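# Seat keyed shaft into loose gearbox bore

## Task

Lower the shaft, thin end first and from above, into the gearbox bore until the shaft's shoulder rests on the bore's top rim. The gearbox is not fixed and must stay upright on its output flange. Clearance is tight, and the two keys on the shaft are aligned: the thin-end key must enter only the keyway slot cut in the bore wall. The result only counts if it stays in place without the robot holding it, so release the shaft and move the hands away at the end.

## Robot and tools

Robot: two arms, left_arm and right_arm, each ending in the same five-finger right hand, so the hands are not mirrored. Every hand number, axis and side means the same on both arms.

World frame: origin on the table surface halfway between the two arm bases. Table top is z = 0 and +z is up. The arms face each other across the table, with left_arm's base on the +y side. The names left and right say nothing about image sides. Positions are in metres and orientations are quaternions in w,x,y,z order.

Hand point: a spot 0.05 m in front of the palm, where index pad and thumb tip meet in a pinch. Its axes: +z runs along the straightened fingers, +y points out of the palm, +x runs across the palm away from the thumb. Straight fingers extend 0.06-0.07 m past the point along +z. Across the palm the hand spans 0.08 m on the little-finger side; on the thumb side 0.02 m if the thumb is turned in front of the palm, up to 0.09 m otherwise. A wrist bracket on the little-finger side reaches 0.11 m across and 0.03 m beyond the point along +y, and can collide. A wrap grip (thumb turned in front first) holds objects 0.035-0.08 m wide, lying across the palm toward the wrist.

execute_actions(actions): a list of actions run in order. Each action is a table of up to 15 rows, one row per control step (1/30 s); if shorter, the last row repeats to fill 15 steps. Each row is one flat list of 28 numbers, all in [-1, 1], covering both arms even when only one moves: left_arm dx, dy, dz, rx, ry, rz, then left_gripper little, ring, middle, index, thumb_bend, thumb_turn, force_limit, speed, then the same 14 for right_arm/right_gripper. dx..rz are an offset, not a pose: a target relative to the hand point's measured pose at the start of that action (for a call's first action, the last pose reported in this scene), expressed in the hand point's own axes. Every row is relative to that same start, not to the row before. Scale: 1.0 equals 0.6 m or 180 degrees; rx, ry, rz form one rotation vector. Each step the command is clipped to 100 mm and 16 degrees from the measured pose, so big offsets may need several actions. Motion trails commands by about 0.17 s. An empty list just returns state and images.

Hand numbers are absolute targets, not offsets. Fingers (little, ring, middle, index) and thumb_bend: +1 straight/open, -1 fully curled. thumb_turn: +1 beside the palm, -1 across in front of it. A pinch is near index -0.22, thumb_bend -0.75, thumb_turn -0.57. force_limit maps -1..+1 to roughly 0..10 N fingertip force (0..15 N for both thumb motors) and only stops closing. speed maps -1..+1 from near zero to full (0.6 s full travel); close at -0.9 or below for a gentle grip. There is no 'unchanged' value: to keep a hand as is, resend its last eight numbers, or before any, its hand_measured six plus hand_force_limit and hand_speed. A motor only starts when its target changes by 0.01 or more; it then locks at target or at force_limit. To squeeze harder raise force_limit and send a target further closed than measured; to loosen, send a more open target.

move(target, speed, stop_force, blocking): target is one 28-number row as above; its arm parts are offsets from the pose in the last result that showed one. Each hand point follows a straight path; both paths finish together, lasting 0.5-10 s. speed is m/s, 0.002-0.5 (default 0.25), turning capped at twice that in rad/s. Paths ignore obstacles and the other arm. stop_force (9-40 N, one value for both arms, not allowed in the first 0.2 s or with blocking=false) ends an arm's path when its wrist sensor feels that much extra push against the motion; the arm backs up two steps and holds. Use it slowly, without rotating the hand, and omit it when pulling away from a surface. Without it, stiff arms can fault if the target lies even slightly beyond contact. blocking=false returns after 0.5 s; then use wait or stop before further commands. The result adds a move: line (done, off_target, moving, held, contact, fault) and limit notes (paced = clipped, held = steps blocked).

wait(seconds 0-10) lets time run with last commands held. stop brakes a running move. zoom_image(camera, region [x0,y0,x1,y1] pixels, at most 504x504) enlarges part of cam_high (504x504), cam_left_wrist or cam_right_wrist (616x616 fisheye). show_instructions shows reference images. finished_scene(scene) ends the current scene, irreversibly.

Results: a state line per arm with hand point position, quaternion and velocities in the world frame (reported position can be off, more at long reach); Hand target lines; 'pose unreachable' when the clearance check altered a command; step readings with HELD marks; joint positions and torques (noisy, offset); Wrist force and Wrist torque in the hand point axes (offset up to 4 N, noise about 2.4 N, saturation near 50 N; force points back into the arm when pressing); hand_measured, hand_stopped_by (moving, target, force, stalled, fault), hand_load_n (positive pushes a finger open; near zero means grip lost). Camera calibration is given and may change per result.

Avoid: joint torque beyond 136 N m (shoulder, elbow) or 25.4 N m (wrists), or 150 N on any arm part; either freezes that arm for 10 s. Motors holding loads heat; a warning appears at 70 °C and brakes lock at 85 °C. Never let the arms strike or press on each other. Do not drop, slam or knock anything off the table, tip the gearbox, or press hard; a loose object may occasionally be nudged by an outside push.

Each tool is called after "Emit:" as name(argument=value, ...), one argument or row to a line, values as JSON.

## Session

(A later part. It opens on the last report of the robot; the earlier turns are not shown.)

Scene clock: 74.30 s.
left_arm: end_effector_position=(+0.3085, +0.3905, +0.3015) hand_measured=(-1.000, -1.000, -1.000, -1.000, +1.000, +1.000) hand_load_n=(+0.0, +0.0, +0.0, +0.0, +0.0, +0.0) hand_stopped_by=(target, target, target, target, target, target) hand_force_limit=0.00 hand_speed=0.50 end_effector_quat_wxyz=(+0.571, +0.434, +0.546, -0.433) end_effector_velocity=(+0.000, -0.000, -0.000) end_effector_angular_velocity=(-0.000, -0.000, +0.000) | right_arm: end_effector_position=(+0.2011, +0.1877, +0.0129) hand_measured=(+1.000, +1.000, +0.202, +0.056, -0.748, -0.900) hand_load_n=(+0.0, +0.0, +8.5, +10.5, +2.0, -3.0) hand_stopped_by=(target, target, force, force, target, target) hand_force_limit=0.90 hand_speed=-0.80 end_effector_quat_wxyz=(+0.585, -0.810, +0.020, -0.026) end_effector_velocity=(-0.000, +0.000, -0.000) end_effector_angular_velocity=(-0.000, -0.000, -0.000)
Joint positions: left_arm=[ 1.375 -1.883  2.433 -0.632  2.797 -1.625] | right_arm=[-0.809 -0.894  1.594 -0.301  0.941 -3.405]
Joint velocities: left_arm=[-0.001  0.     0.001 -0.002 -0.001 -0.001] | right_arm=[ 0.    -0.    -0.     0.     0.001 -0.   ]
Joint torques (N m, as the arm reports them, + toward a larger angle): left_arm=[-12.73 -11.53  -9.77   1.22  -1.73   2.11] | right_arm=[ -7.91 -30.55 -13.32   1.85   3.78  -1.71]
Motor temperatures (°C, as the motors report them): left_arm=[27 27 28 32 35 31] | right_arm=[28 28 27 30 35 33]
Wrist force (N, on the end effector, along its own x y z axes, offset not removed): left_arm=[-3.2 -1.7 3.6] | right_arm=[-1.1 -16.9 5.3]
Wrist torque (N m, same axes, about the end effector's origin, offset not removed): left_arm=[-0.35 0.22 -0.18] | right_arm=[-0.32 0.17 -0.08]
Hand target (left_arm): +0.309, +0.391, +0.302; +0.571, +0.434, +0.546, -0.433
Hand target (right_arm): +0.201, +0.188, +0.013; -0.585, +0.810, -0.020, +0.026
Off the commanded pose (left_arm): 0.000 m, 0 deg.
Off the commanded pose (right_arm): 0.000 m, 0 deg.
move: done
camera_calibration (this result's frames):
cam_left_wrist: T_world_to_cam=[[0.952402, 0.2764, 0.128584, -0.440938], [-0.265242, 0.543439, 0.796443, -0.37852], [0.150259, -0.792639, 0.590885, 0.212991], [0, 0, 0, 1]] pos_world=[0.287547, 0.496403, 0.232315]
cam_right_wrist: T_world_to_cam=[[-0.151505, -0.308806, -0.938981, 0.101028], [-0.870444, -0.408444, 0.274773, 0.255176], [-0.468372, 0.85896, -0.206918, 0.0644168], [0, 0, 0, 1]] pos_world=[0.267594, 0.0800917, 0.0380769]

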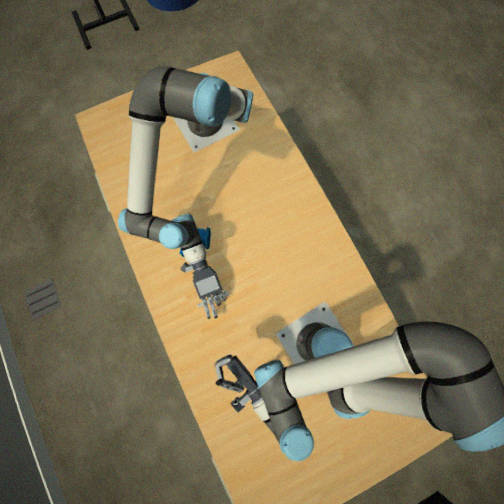

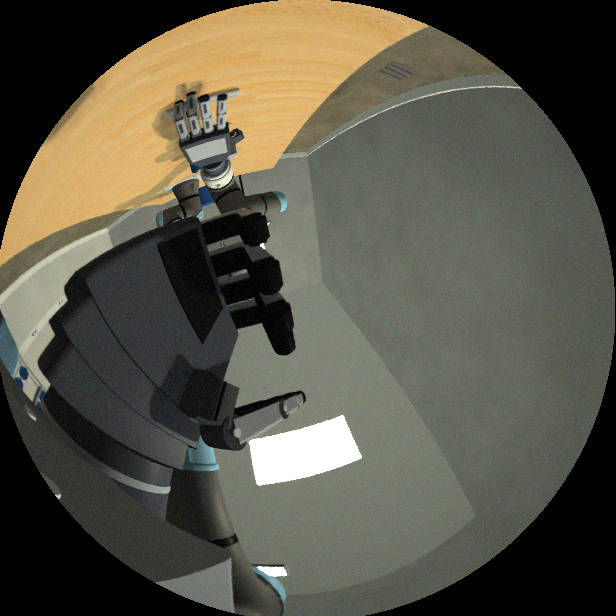

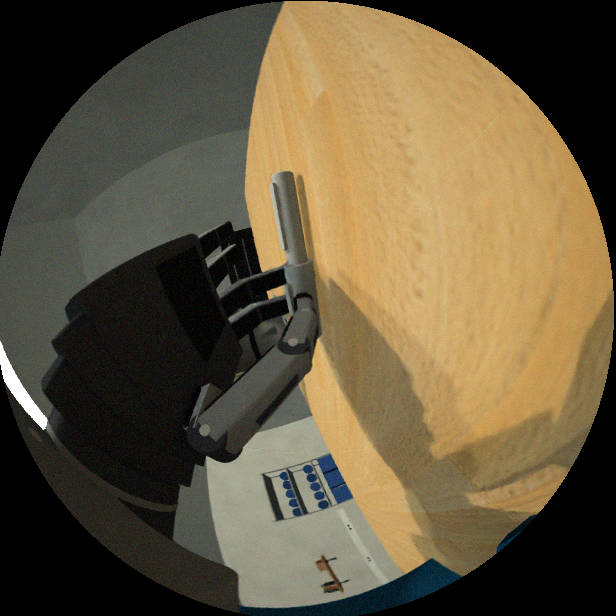

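Middle on the table; lift 2 mm and re-close.

Emit:
move(
  target=[0,0,0,0,0,0,-1,-1,-1,-1,1,1,0,0.5,0,-0.003,-0.001,0,0,0,1,1,-0.4,-0.4,-0.75,-0.9,0.9,-0.8],
  speed=0.01,
)

Emit:
move(
  target=[0,0,0,0,0,0,-1,-1,-1,-1,1,1,0,0.5,0,-0.003,-0.001,0,0,0,1,1,-0.45,-0.45,-0.75,-0.9,1,-0.8],
  speed=0.005,
)

Emit:
move(
  target=[0,0,0,0,0,0,-1,-1,-1,-1,1,1,0,0.5,0,-0.03,-0.01,0,0,0,1,1,-0.5,-0.5,-0.75,-0.9,1,-0.8],
  speed=0.03,
)

Emit:
zoom_image(
  camera="cam_right_wrist",
  region=[200,130,440,400],
)

Scene clock: 76.00 s.
left_arm: end_effector_position=(+0.3085, +0.3905, +0.3015) hand_measured=(-1.000, -1.000, -1.000, -1.000, +1.000, +1.000) hand_load_n=(+0.0, +0.0, +0.0, +0.0, +0.0, +0.0) hand_stopped_by=(target, target, target, target, target, target) hand_force_limit=0.00 hand_speed=0.50 end_effector_quat_wxyz=(+0.571, +0.434, +0.546, -0.433) end_effector_velocity=(-0.000, -0.000, +0.000) end_effector_angular_velocity=(-0.000, -0.000, -0.001) | right_arm: end_effector_position=(+0.2011, +0.1877, +0.0147) hand_measured=(+1.000, +1.000, +0.200, +0.056, -0.748, -0.900) hand_load_n=(+0.0, +0.0, +0.0, +8.5, +4.0, -2.0) hand_stopped_by=(target, target, force, force, target, target) hand_force_limit=0.90 hand_speed=-0.80 end_effector_quat_wxyz=(+0.585, -0.810, +0.020, -0.026) end_effector_velocity=(+0.001, +0.000, +0.001) end_effector_angular_velocity=(+0.001, -0.001, -0.001)
Joint positions: left_arm=[ 1.375 -1.883  2.433 -0.632  2.797 -1.625] | right_arm=[-0.809 -0.897  1.593 -0.297  0.941 -3.405]
Joint velocities: left_arm=[-0.001 -0.    -0.    -0.001  0.    -0.001] | right_arm=[-0.    -0.001 -0.    -0.001  0.    -0.   ]
Joint torques (N m, as the arm reports them, + toward a larger angle): left_arm=[-12.07 -11.67 -10.08   1.15  -1.71   2.  ] | right_arm=[  3.05 -48.53 -28.78   0.97   0.21  -0.37]
Motor temperatures (°C, as the motors report them): left_arm=[27 27 28 32 35 31] | right_arm=[28 28 27 30 35 33]
Wrist force (N, on the end effector, along its own x y z axes, offset not removed): left_arm=[-1.5 1.5 1.7] | right_arm=[-1.2 -1.7 4.7]
Wrist torque (N m, same axes, about the end effector's origin, offset not removed): left_arm=[0.06 0.21 0.04] | right_arm=[-0.74 0.12 0.14]
Hand target (left_arm): +0.309, +0.391, +0.302; +0.571, +0.434, +0.546, -0.433
Hand target (right_arm): +0.201, +0.188, +0.015; -0.585, +0.810, -0.020, +0.026
Off the commanded pose (left_arm): 0.000 m, 0 deg.
Off the commanded pose (right_arm): 0.000 m, 0 deg.
move: done
camera_calibration (this result's frames):
cam_left_wrist: T_world_to_cam=[[0.952402, 0.2764, 0.128584, -0.440938], [-0.265242, 0.543439, 0.796443, -0.37852], [0.150259, -0.792639, 0.590885, 0.212991], [0, 0, 0, 1]] pos_world=[0.287547, 0.496403, 0.232315]
cam_right_wrist: T_world_to_cam=[[-0.151537, -0.308852, -0.938961, 0.102746], [-0.870488, -0.408332, 0.274799, 0.254649], [-0.46828, 0.858997, -0.206975, 0.0647984], [0, 0, 0, 1]] pos_world=[0.267583, 0.0800532, 0.0399086]

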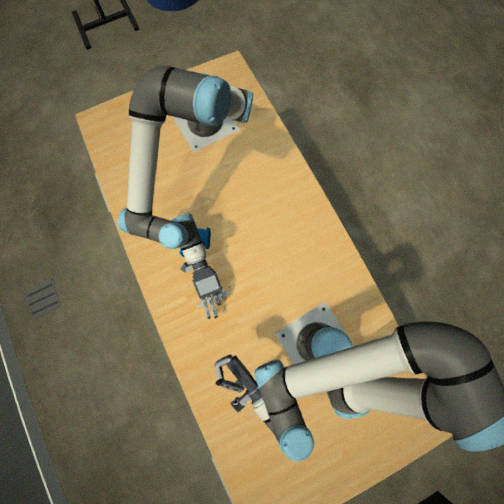

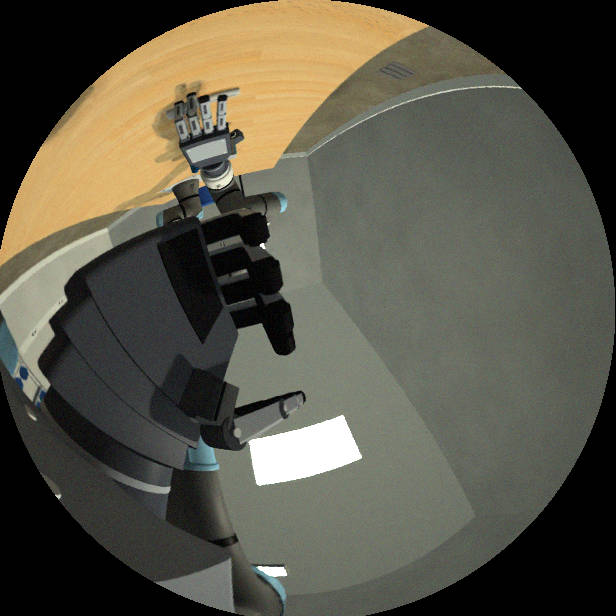

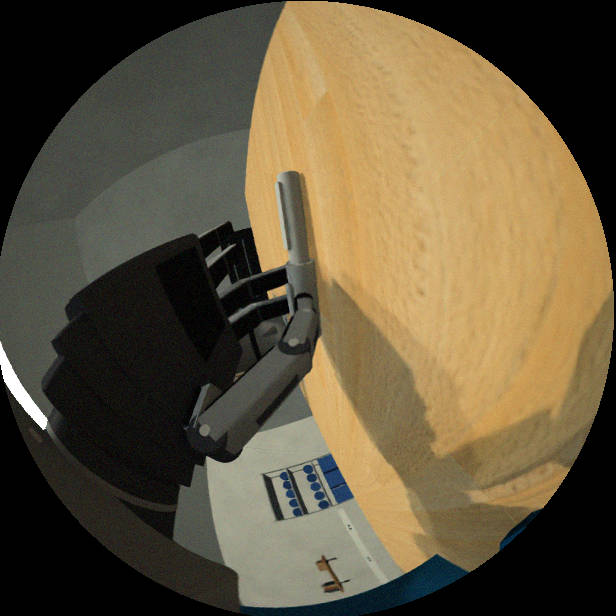

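Scene clock: 76.73 s.
left_arm: end_effector_position=(+0.3085, +0.3905, +0.3015) hand_measured=(-1.000, -1.000, -1.000, -1.000, +1.000, +1.000) hand_load_n=(+0.0, +0.0, +0.0, +0.0, +0.0, +0.0) hand_stopped_by=(target, target, target, target, target, target) hand_force_limit=0.00 hand_speed=0.50 end_effector_quat_wxyz=(+0.571, +0.434, +0.546, -0.433) end_effector_velocity=(+0.000, -0.000, +0.001) end_effector_angular_velocity=(-0.000, -0.002, -0.000) | right_arm: end_effector_position=(+0.2011, +0.1876, +0.0166) hand_measured=(+1.000, +1.000, +0.052, +0.050, -0.744, -0.900) hand_load_n=(+0.0, +0.0, +9.5, +9.0, +8.5, +1.5) hand_stopped_by=(target, target, force, force, target, target) hand_force_limit=1.00 hand_speed=-0.80 end_effector_quat_wxyz=(+0.585, -0.810, +0.020, -0.026) end_effector_velocity=(+0.001, +0.000, +0.001) end_effector_angular_velocity=(+0.001, -0.001, -0.001)
Joint positions: left_arm=[ 1.375 -1.883  2.433 -0.632  2.797 -1.625] | right_arm=[-0.809 -0.9    1.593 -0.294  0.941 -3.405]
Joint velocities: left_arm=[-0.001 -0.001 -0.001  0.    -0.001 -0.001] | right_arm=[-0.001 -0.001 -0.001  0.     0.001  0.   ]
Joint torques (N m, as the arm reports them, + toward a larger angle): left_arm=[-12.8  -11.73 -10.58   1.32  -1.68   1.85] | right_arm=[  8.15 -48.62 -29.46   0.95   1.87   1.2 ]
Motor temperatures (°C, as the motors report them): left_arm=[27 27 28 32 35 31] | right_arm=[28 28 27 30 35 33]
Wrist force (N, on the end effector, along its own x y z axes, offset not removed): left_arm=[0.6 -0.7 4.4] | right_arm=[-1.2 -0.4 3.6]
Wrist torque (N m, same axes, about the end effector's origin, offset not removed): left_arm=[-0.39 -0.21 0.03] | right_arm=[-0.60 0.26 0.18]
Hand target (left_arm): +0.309, +0.391, +0.302; +0.571, +0.434, +0.546, -0.433
Hand target (right_arm): +0.201, +0.188, +0.017; -0.585, +0.810, -0.020, +0.026
Off the commanded pose (left_arm): 0.000 m, 0 deg.
Off the commanded pose (right_arm): 0.000 m, 0 deg.
move: done
camera_calibration (this result's frames):
cam_left_wrist: T_world_to_cam=[[0.952402, 0.2764, 0.128584, -0.440938], [-0.265242, 0.543439, 0.796443, -0.37852], [0.150259, -0.792639, 0.590885, 0.212991], [0, 0, 0, 1]] pos_world=[0.287547, 0.496403, 0.232315]
cam_right_wrist: T_world_to_cam=[[-0.15155, -0.308866, -0.938954, 0.104488], [-0.870485, -0.408328, 0.274817, 0.254109], [-0.468283, 0.858993, -0.206981, 0.0651945], [0, 0, 0, 1]] pos_world=[0.267563, 0.0800311, 0.0417699]

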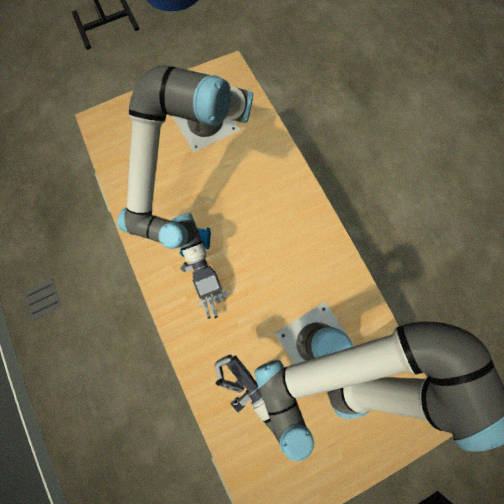

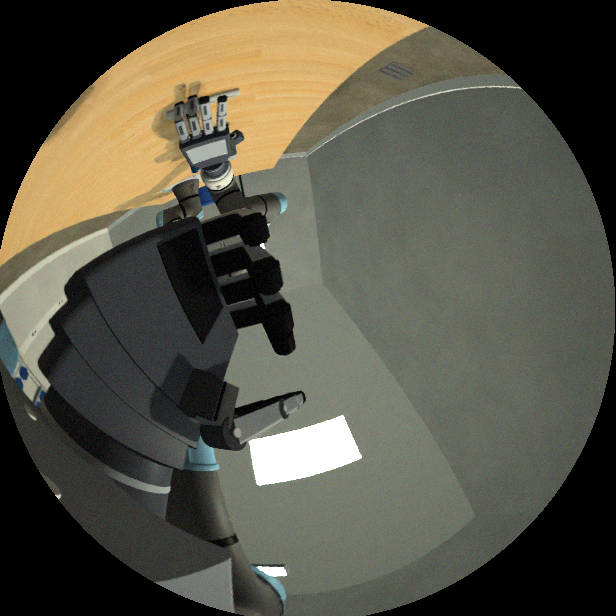

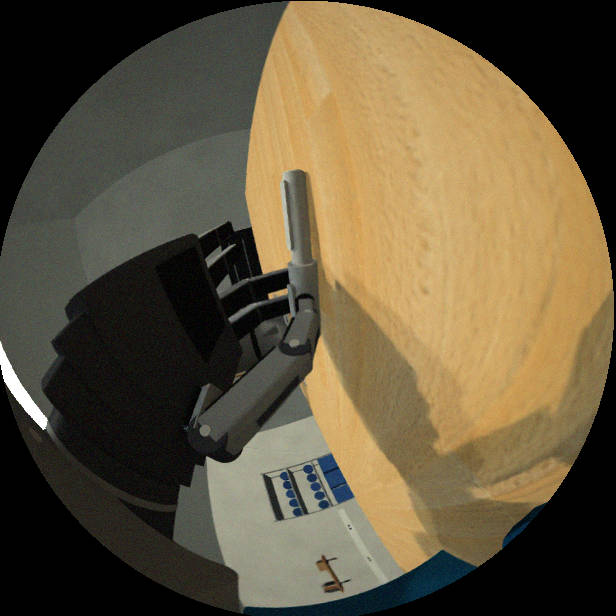

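Scene clock: 77.67 s.
left_arm: end_effector_position=(+0.3085, +0.3905, +0.3015) hand_measured=(-1.000, -1.000, -1.000, -1.000, +1.000, +1.000) hand_load_n=(+0.0, +0.0, +0.0, +0.0, +0.0, +0.0) hand_stopped_by=(target, target, target, target, target, target) hand_force_limit=0.00 hand_speed=0.50 end_effector_quat_wxyz=(+0.571, +0.434, +0.546, -0.433) end_effector_velocity=(+0.000, +0.000, +0.001) end_effector_angular_velocity=(-0.000, +0.001, +0.000) | right_arm: end_effector_position=(+0.2007, +0.1876, +0.0355) hand_measured=(+1.000, +1.000, +0.050, +0.044, -0.744, -0.900) hand_load_n=(+0.0, +0.0, +10.0, +10.5, +10.0, +1.5) hand_stopped_by=(target, target, force, force, target, target) hand_force_limit=1.00 hand_speed=-0.80 end_effector_quat_wxyz=(+0.585, -0.810, +0.020, -0.026) end_effector_velocity=(-0.000, -0.000, +0.002) end_effector_angular_velocity=(-0.000, +0.001, +0.000)
Joint positions: left_arm=[ 1.375 -1.883  2.433 -0.632  2.797 -1.625] | right_arm=[-0.809 -0.928  1.583 -0.256  0.942 -3.404]
Joint velocities: left_arm=[-0.    -0.001 -0.001  0.002 -0.    -0.001] | right_arm=[-0.    -0.002 -0.001  0.004 -0.001  0.   ]
Joint torques (N m, as the arm reports them, + toward a larger angle): left_arm=[-12.26 -11.36 -10.6    1.23  -1.75   2.06] | right_arm=[ 12.74 -48.32 -29.16   1.09   2.35   1.54]
Motor temperatures (°C, as the motors report them): left_arm=[27 27 28 32 35 31] | right_arm=[28 28 27 30 35 33]
Wrist force (N, on the end effector, along its own x y z axes, offset not removed): left_arm=[-0.6 -2.0 0.3] | right_arm=[-0.8 0.6 0.6]
Wrist torque (N m, same axes, about the end effector's origin, offset not removed): left_arm=[-0.12 0.04 -0.01] | right_arm=[-0.23 0.35 0.10]
Hand target (left_arm): +0.309, +0.391, +0.302; +0.571, +0.434, +0.546, -0.433
Hand target (right_arm): +0.201, +0.188, +0.036; -0.585, +0.810, -0.020, +0.026
Off the commanded pose (left_arm): 0.000 m, 0 deg.
Off the commanded pose (right_arm): 0.000 m, 0 deg.
move: done
camera_calibration (this result's frames):
cam_left_wrist: T_world_to_cam=[[0.952402, 0.2764, 0.128584, -0.440938], [-0.265242, 0.543439, 0.796443, -0.37852], [0.150259, -0.792639, 0.590885, 0.212991], [0, 0, 0, 1]] pos_world=[0.287547, 0.496403, 0.232315]
cam_right_wrist: T_world_to_cam=[[-0.151579, -0.308853, -0.938953, 0.122134], [-0.870483, -0.40832, 0.274835, 0.24857], [-0.468277, 0.859002, -0.206959, 0.0689361], [0, 0, 0, 1]] pos_world=[0.26717, 0.0800012, 0.0606298]

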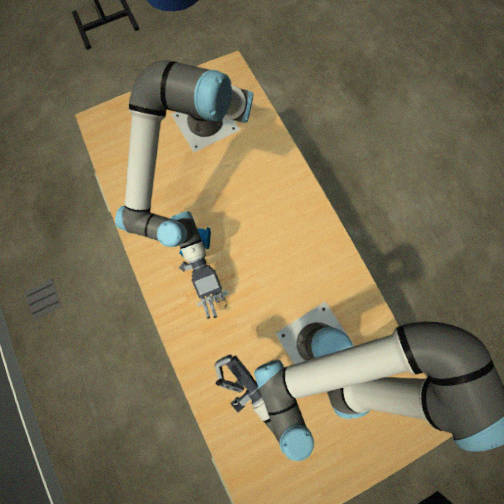

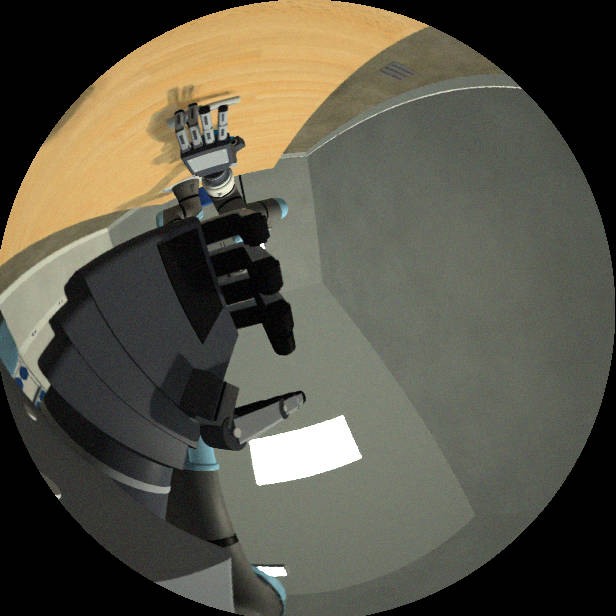

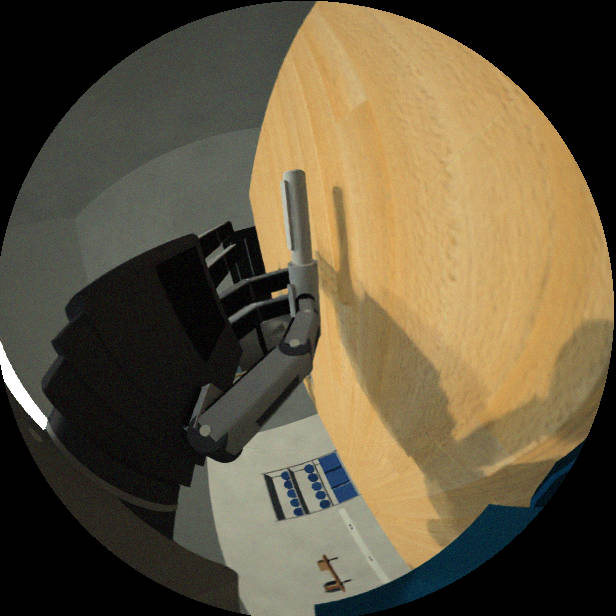

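Region (200, 130, 440, 400) of cam_right_wrist's 616x616 image, scaled by 1.867, with more detail than that image has.

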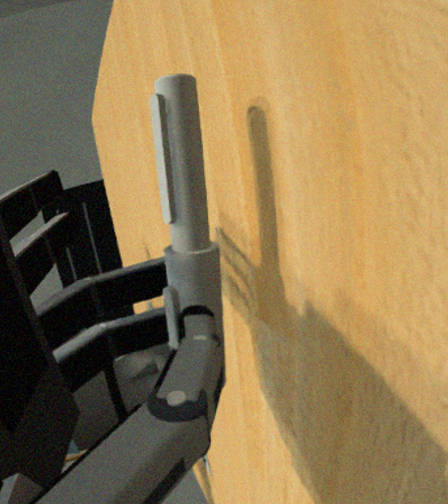

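Emit:
move(
  target=[0,0,0,0,0,0,-1,-1,-1,-1,1,1,0,0.5,0,-0.29,-0.15,0.102,0,0,1,1,-0.5,-0.5,-0.75,-0.9,1,-0.8],
  speed=0.2,
)

Emit:
move(
  target=[0,0,0,0,0,0,-1,-1,-1,-1,1,1,0,0.5,0,-0.02,-0.2,0,0,0.5,1,1,-0.5,-0.5,-0.75,-0.9,1,-0.8],
  speed=0.3,
)

Emit:
move(
  target=[0,0,0,0,0,0,-1,-1,-1,-1,1,1,0,0.5,0,0,-0.08,0.24,0,0,1,1,-0.55,-0.55,-0.75,-0.9,1,-0.8],
  speed=0.3,
)

Scene clock: 79.37 s.
left_arm: end_effector_position=(+0.3085, +0.3905, +0.3015) hand_measured=(-1.000, -1.000, -1.000, -1.000, +1.000, +1.000) hand_load_n=(+0.0, +0.0, +0.0, +0.0, +0.0, +0.0) hand_stopped_by=(target, target, target, target, target, target) hand_force_limit=0.00 hand_speed=0.50 end_effector_quat_wxyz=(+0.571, +0.434, +0.546, -0.433) end_effector_velocity=(+0.000, -0.000, +0.002) end_effector_angular_velocity=(-0.001, -0.005, -0.001) | right_arm: end_effector_position=(+0.1949, +0.1571, +0.2287) hand_measured=(+1.000, +1.000, +0.050, +0.044, -0.744, -0.900) hand_load_n=(+0.0, +0.0, +9.5, +10.5, +10.0, +1.5) hand_stopped_by=(target, target, force, force, target, target) hand_force_limit=1.00 hand_speed=-0.80 end_effector_quat_wxyz=(+0.707, -0.707, +0.015, -0.029) end_effector_velocity=(+0.000, -0.000, +0.002) end_effector_angular_velocity=(+0.003, -0.001, -0.001)
Joint positions: left_arm=[ 1.375 -1.883  2.433 -0.632  2.797 -1.625] | right_arm=[-0.887 -1.285  1.765 -0.481  0.817 -3.16 ]
Joint velocities: left_arm=[-0.    -0.002 -0.003 -0.     0.    -0.   ] | right_arm=[-0.    -0.002  0.001 -0.003  0.001  0.002]
Joint torques (N m, as the arm reports them, + toward a larger angle): left_arm=[-12.13 -11.8  -10.18   1.18  -1.74   1.96] | right_arm=[-14.4  -36.77 -12.67  -3.19  -3.12   1.87]
Motor temperatures (°C, as the motors report them): left_arm=[27 27 28 32 35 31] | right_arm=[28 28 27 30 35 33]
Wrist force (N, on the end effector, along its own x y z axes, offset not removed): left_arm=[-3.2 -2.0 -0.9] | right_arm=[-2.7 2.5 1.6]
Wrist torque (N m, same axes, about the end effector's origin, offset not removed): left_arm=[-0.17 0.63 -0.28] | right_arm=[-0.19 0.57 0.19]
Hand target (left_arm): +0.309, +0.391, +0.302; +0.571, +0.434, +0.546, -0.433
Hand target (right_arm): +0.195, +0.157, +0.229; +0.707, -0.707, +0.015, -0.029
Off the commanded pose (left_arm): 0.000 m, 0 deg.
Off the commanded pose (right_arm): 0.000 m, 0 deg.
move: done
camera_calibration (this result's frames):
cam_left_wrist: T_world_to_cam=[[0.952402, 0.2764, 0.128584, -0.440938], [-0.265241, 0.543439, 0.796443, -0.37852], [0.150259, -0.792639, 0.590885, 0.212991], [0, 0, 0, 1]] pos_world=[0.287547, 0.496403, 0.232315]
cam_right_wrist: T_world_to_cam=[[-0.131099, 0.00122534, -0.991369, 0.252593], [-0.871578, -0.476658, 0.114668, 0.22549], [-0.472403, 0.879088, 0.0635573, 0.0682007], [0, 0, 0, 1]] pos_world=[0.261865, 0.0472179, 0.220222]

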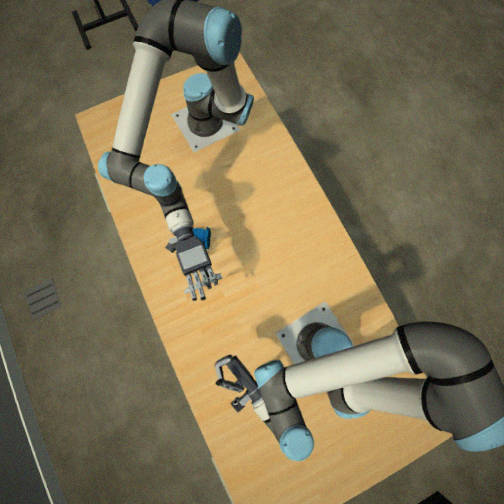

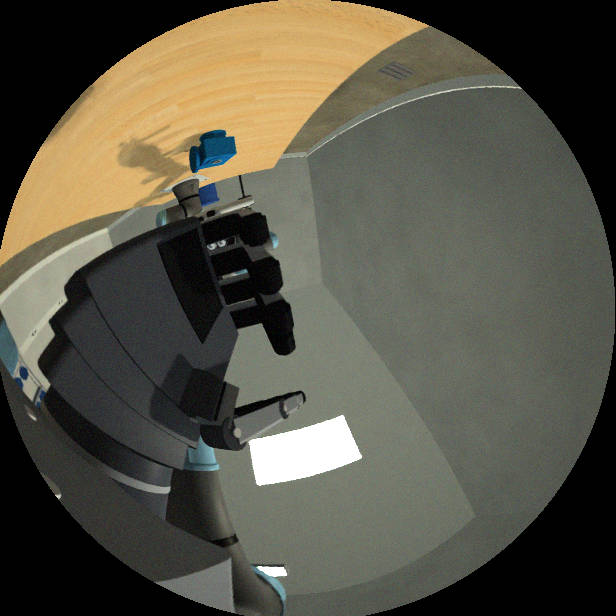

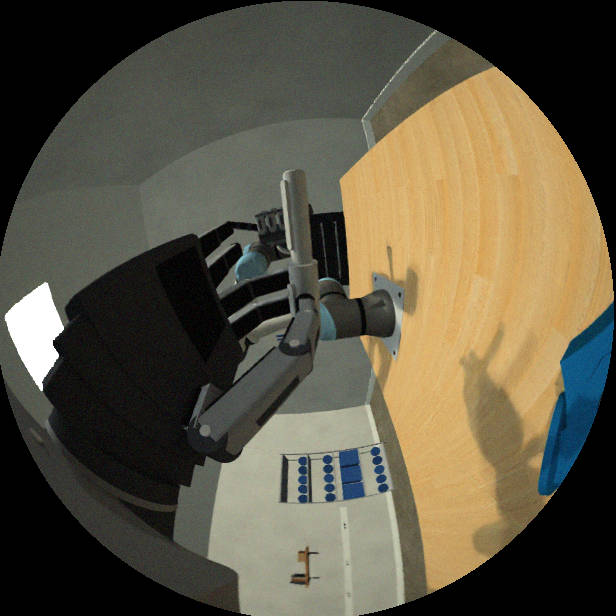

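Scene clock: 82.47 s.
left_arm: end_effector_position=(+0.3085, +0.3905, +0.3015) hand_measured=(-1.000, -1.000, -1.000, -1.000, +1.000, +1.000) hand_load_n=(+0.0, +0.0, +0.0, +0.0, +0.0, +0.0) hand_stopped_by=(target, target, target, target, target, target) hand_force_limit=0.00 hand_speed=0.50 end_effector_quat_wxyz=(+0.571, +0.434, +0.546, -0.433) end_effector_velocity=(-0.000, -0.000, +0.001) end_effector_angular_velocity=(-0.000, -0.003, +0.000) | right_arm: end_effector_position=(+0.1873, +0.0374, +0.2407) hand_measured=(+1.000, +1.000, +0.050, +0.044, -0.744, -0.900) hand_load_n=(+0.0, +0.0, +10.5, +10.5, +9.0, +1.0) hand_stopped_by=(target, target, force, force, target, target) hand_force_limit=1.00 hand_speed=-0.80 end_effector_quat_wxyz=(+0.520, -0.489, +0.511, +0.479) end_effector_velocity=(-0.000, -0.001, +0.000) end_effector_angular_velocity=(+0.006, +0.007, -0.000)
Joint positions: left_arm=[ 1.375 -1.883  2.433 -0.632  2.797 -1.625] | right_arm=[-1.154 -1.352  2.1   -0.748  0.551 -1.589]
Joint velocities: left_arm=[-0.    -0.002  0.     0.    -0.001  0.001] | right_arm=[-0.    -0.     0.006 -0.016 -0.     0.016]
Joint torques (N m, as the arm reports them, + toward a larger angle): left_arm=[-12.78 -11.42 -11.04   1.13  -1.73   1.92] | right_arm=[-14.17 -31.12  -8.2   -2.49  -2.98   2.11]
Motor temperatures (°C, as the motors report them): left_arm=[27 27 28 32 35 31] | right_arm=[28 28 27 30 35 33]
Wrist force (N, on the end effector, along its own x y z axes, offset not removed): left_arm=[-0.4 1.9 -2.5] | right_arm=[-0.2 -3.0 3.2]
Wrist torque (N m, same axes, about the end effector's origin, offset not removed): left_arm=[0.46 -0.02 0.11] | right_arm=[-0.61 0.48 -0.15]
Hand target (left_arm): +0.309, +0.391, +0.302; +0.571, +0.434, +0.546, -0.433
Hand target (right_arm): +0.187, +0.037, +0.241; +0.520, -0.489, +0.511, +0.480
Off the commanded pose (left_arm): 0.000 m, 0 deg.
Off the commanded pose (right_arm): 0.000 m, 0 deg.
move: done
camera_calibration (this result's frames):
cam_left_wrist: T_world_to_cam=[[0.952402, 0.2764, 0.128584, -0.440938], [-0.265242, 0.543439, 0.796443, -0.37852], [0.150259, -0.792639, 0.590885, 0.212991], [0, 0, 0, 1]] pos_world=[0.287547, 0.496403, 0.232315]
cam_right_wrist: T_world_to_cam=[[-0.989976, 0.0541784, 0.130428, 0.152512], [0.0813528, -0.53615, 0.840193, -0.190449], [0.11545, 0.842382, 0.526368, -0.0510632], [0, 0, 0, 1]] pos_world=[0.172372, -0.0673573, 0.167]

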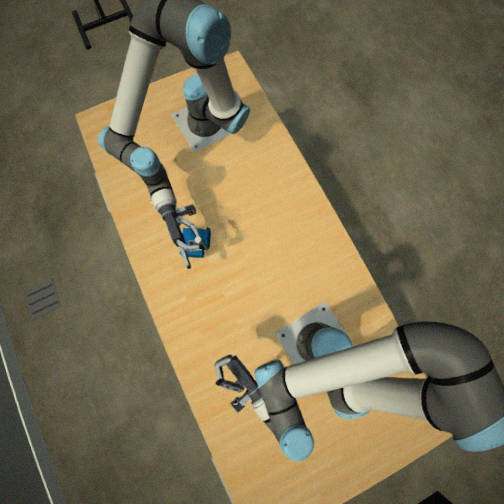

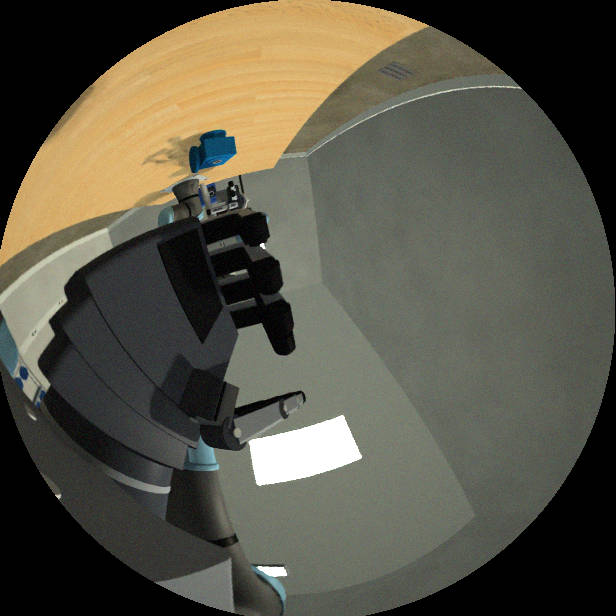

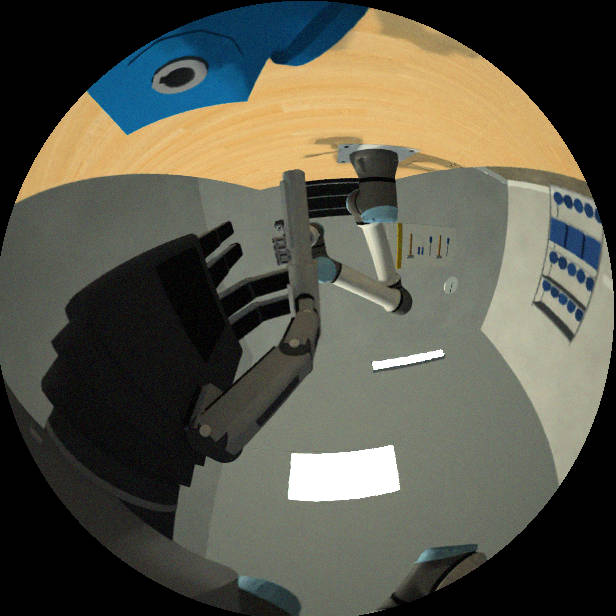

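Scene clock: 84.27 s.
left_arm: end_effector_position=(+0.3085, +0.3905, +0.3015) hand_measured=(-1.000, -1.000, -1.000, -1.000, +1.000, +1.000) hand_load_n=(+0.0, +0.0, +0.0, +0.0, +0.0, +0.0) hand_stopped_by=(target, target, target, target, target, target) hand_force_limit=0.00 hand_speed=0.50 end_effector_quat_wxyz=(+0.571, +0.434, +0.546, -0.433) end_effector_velocity=(-0.000, -0.000, +0.000) end_effector_angular_velocity=(-0.000, +0.001, -0.001) | right_arm: end_effector_position=(+0.1843, -0.0104, +0.2405) hand_measured=(+1.000, +1.000, +0.050, +0.044, -0.744, -0.900) hand_load_n=(+0.0, +0.0, +10.5, +10.5, +9.0, +1.0) hand_stopped_by=(target, target, force, force, target, target) hand_force_limit=1.00 hand_speed=-0.80 end_effector_quat_wxyz=(+0.664, -0.263, +0.651, +0.258) end_effector_velocity=(+0.000, +0.000, +0.000) end_effector_angular_velocity=(+0.001, +0.000, -0.006)
Joint positions: left_arm=[ 1.375 -1.883  2.433 -0.632  2.797 -1.625] | right_arm=[-0.821 -1.59   2.388 -0.812  1.637 -1.585]
Joint velocities: left_arm=[ 0.    -0.    -0.     0.001  0.001 -0.001] | right_arm=[ 0.006  0.002 -0.002 -0.     0.012  0.001]
Joint torques (N m, as the arm reports them, + toward a larger angle): left_arm=[-12.37 -11.76 -10.68   1.22  -1.68   1.96] | right_arm=[ 13.02  -6.94 -29.16  -3.81   2.92   2.16]
Motor temperatures (°C, as the motors report them): left_arm=[27 27 28 32 35 31] | right_arm=[28 28 27 30 35 33]
Wrist force (N, on the end effector, along its own x y z axes, offset not removed): left_arm=[-6.2 0.5 0.4] | right_arm=[0.7 -0.7 2.5]
Wrist torque (N m, same axes, about the end effector's origin, offset not removed): left_arm=[0.13 0.84 -0.33] | right_arm=[-0.35 0.19 0.05]
Hand target (left_arm): +0.309, +0.391, +0.302; +0.571, +0.434, +0.546, -0.433
Hand target (right_arm): +0.184, -0.010, +0.241; +0.664, -0.263, +0.651, +0.258
Off the commanded pose (left_arm): 0.000 m, 0 deg.
Off the commanded pose (right_arm): 0.000 m, 0 deg.
move: done
camera_calibration (this result's frames):
cam_left_wrist: T_world_to_cam=[[0.952402, 0.2764, 0.128584, -0.440938], [-0.265242, 0.543439, 0.796443, -0.37852], [0.150259, -0.792639, 0.590885, 0.212991], [0, 0, 0, 1]] pos_world=[0.287547, 0.496403, 0.232315]
cam_right_wrist: T_world_to_cam=[[-0.685914, 0.714957, 0.135494, 0.101718], [-0.312756, -0.457772, 0.832243, -0.140282], [0.657043, 0.528471, 0.537599, -0.116127], [0, 0, 0, 1]] pos_world=[0.102196, -0.0755715, 0.165397]

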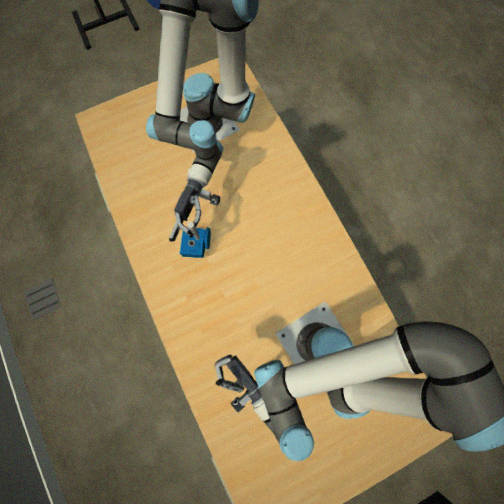

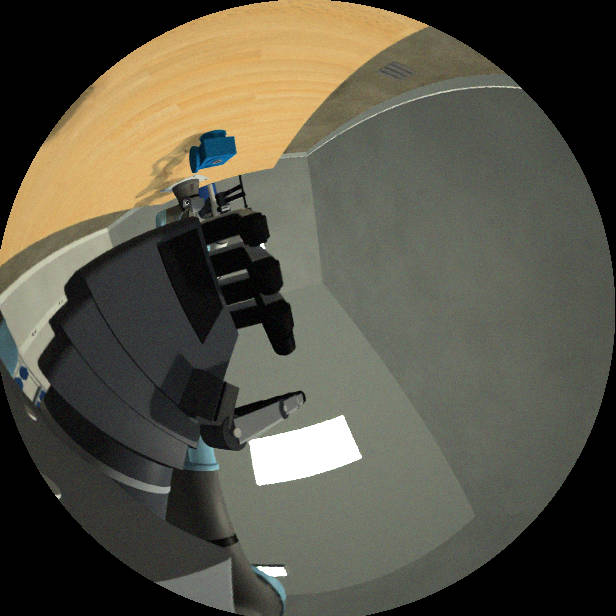

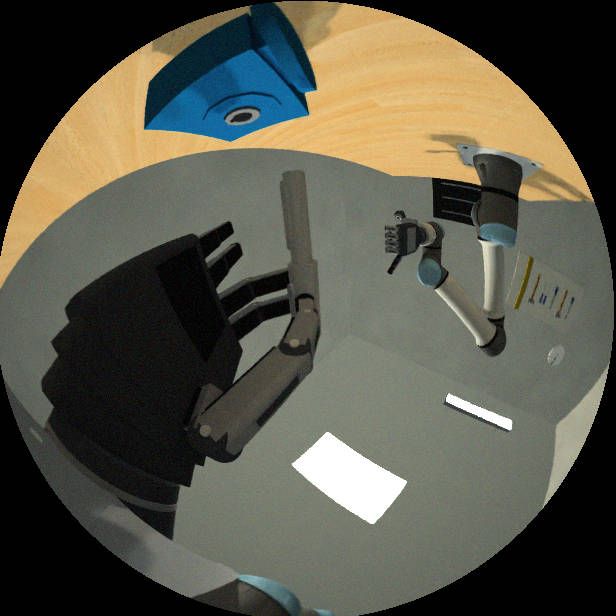

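Emit:
move(
  target=[0.145,-0.035,0.358,0,0,0,-1,-1,-1,-1,1,1,0,0.5,0.083,-0.042,0.005,0,0,-0.0105,1,1,-0.55,-0.55,-0.75,-0.9,1,-0.8],
  speed=0.15,
)

Emit:
zoom_image(
  camera="cam_right_wrist",
  region=[230,110,370,290],
)

Emit:
zoom_image(
  camera="cam_left_wrist",
  region=[90,110,260,260],
)

Scene clock: 86.70 s.
left_arm: end_effector_position=(+0.3439, +0.1758, +0.2203) hand_measured=(-1.000, -1.000, -1.000, -1.000, +1.000, +1.000) hand_load_n=(+0.0, +0.0, +0.0, +0.0, +0.0, +0.0) hand_stopped_by=(target, target, target, target, target, target) hand_force_limit=0.00 hand_speed=0.50 end_effector_quat_wxyz=(+0.571, +0.433, +0.546, -0.434) end_effector_velocity=(-0.000, -0.001, -0.001) end_effector_angular_velocity=(+0.001, +0.002, -0.002) | right_arm: end_effector_position=(+0.2048, -0.0267, +0.1911) hand_measured=(+1.000, +1.000, +0.050, +0.044, -0.744, -0.900) hand_load_n=(+0.0, +0.0, +10.5, +10.5, +9.0, +1.0) hand_stopped_by=(target, target, force, force, target, target) hand_force_limit=1.00 hand_speed=-0.80 end_effector_quat_wxyz=(+0.668, -0.274, +0.646, +0.247) end_effector_velocity=(+0.000, +0.000, +0.000) end_effector_angular_velocity=(+0.001, -0.001, +0.000)
Joint positions: left_arm=[ 0.594 -1.579  2.477 -0.93   2.016 -1.563] | right_arm=[-0.924 -1.481  2.465 -0.997  1.534 -1.617]
Joint velocities: left_arm=[-0.003  0.004 -0.001 -0.002 -0.001 -0.001] | right_arm=[-0.001  0.001  0.    -0.002 -0.001 -0.   ]
Joint torques (N m, as the arm reports them, + toward a larger angle): left_arm=[-12.89  -7.85 -23.59  -3.65  -1.85  -1.27] | right_arm=[-14.33  -9.9   -4.81  -3.91  -3.    -1.41]
Motor temperatures (°C, as the motors report them): left_arm=[27 27 28 32 35 31] | right_arm=[28 28 27 30 35 33]
Wrist force (N, on the end effector, along its own x y z axes, offset not removed): left_arm=[-2.6 -1.8 1.5] | right_arm=[1.1 0.7 1.7]
Wrist torque (N m, same axes, about the end effector's origin, offset not removed): left_arm=[-0.28 0.34 -0.25] | right_arm=[-0.16 0.40 0.05]
Hand target (left_arm): +0.344, +0.176, +0.220; +0.571, +0.433, +0.546, -0.434
Hand target (right_arm): +0.205, -0.027, +0.191; +0.668, -0.274, +0.646, +0.247
Off the commanded pose (left_arm): 0.000 m, 0 deg.
Off the commanded pose (right_arm): 0.000 m, 0 deg.
move: done
camera_calibration (this result's frames):
cam_left_wrist: T_world_to_cam=[[0.952507, 0.276567, 0.127439, -0.404691], [-0.264616, 0.54464, 0.79583, -0.188014], [0.150691, -0.791756, 0.591958, 0.0849121], [0, 0, 0, 1]] pos_world=[0.322924, 0.281554, 0.150936]
cam_right_wrist: T_world_to_cam=[[-0.688264, 0.71813, 0.102873, 0.140956], [-0.331748, -0.437666, 0.835698, -0.0964794], [0.645164, 0.541053, 0.539468, -0.092018], [0, 0, 0, 1]] pos_world=[0.124374, -0.0936636, 0.115768]

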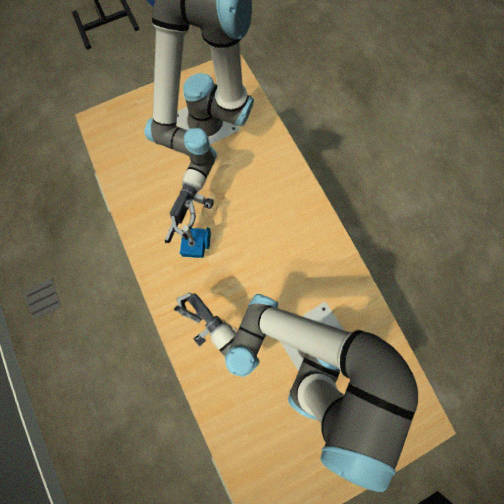

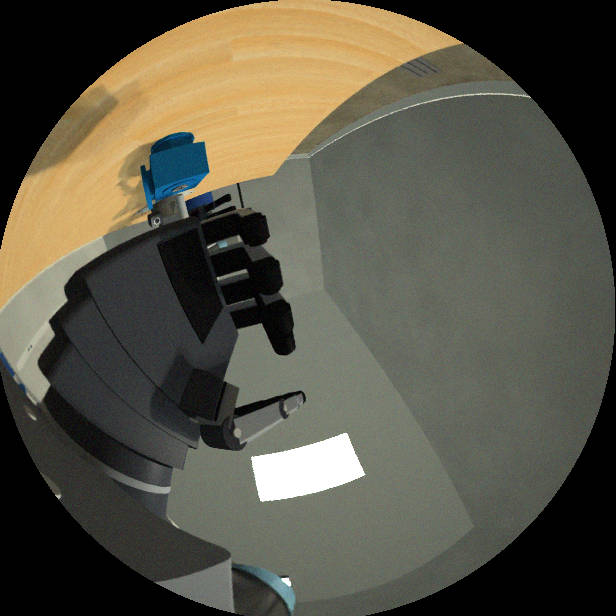

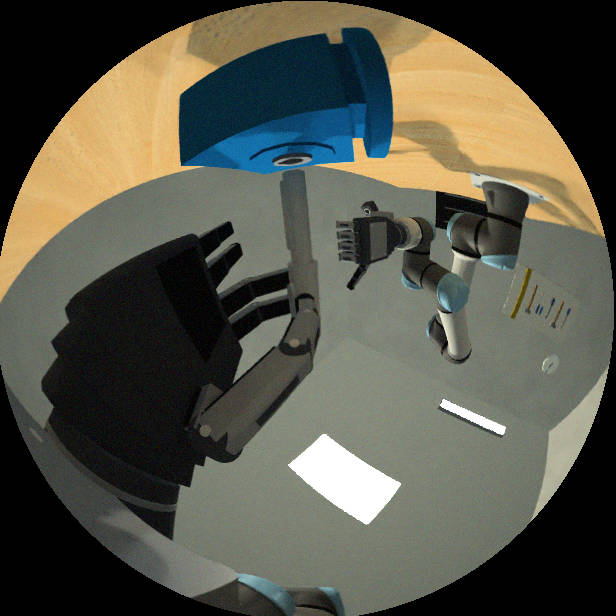

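Region (230, 110, 370, 290) of cam_right_wrist's 616x616 image, scaled by 2.800, with more detail than that image has.

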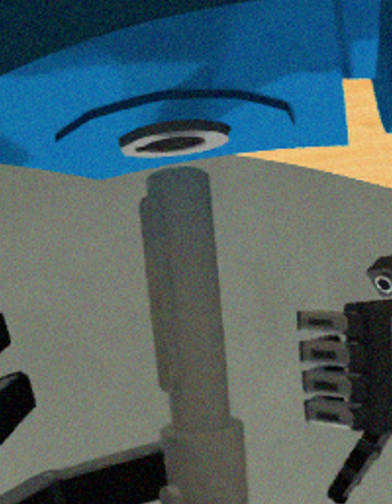

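Region (90, 110, 260, 260) of cam_left_wrist's 616x616 image, scaled by 2.965, with more detail than that image has; it fills the top 445 rows of this view, and the rest is white.

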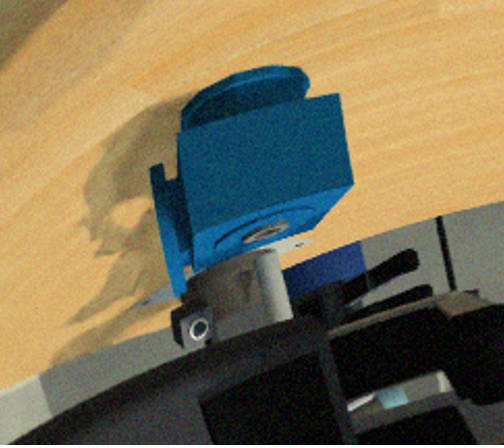

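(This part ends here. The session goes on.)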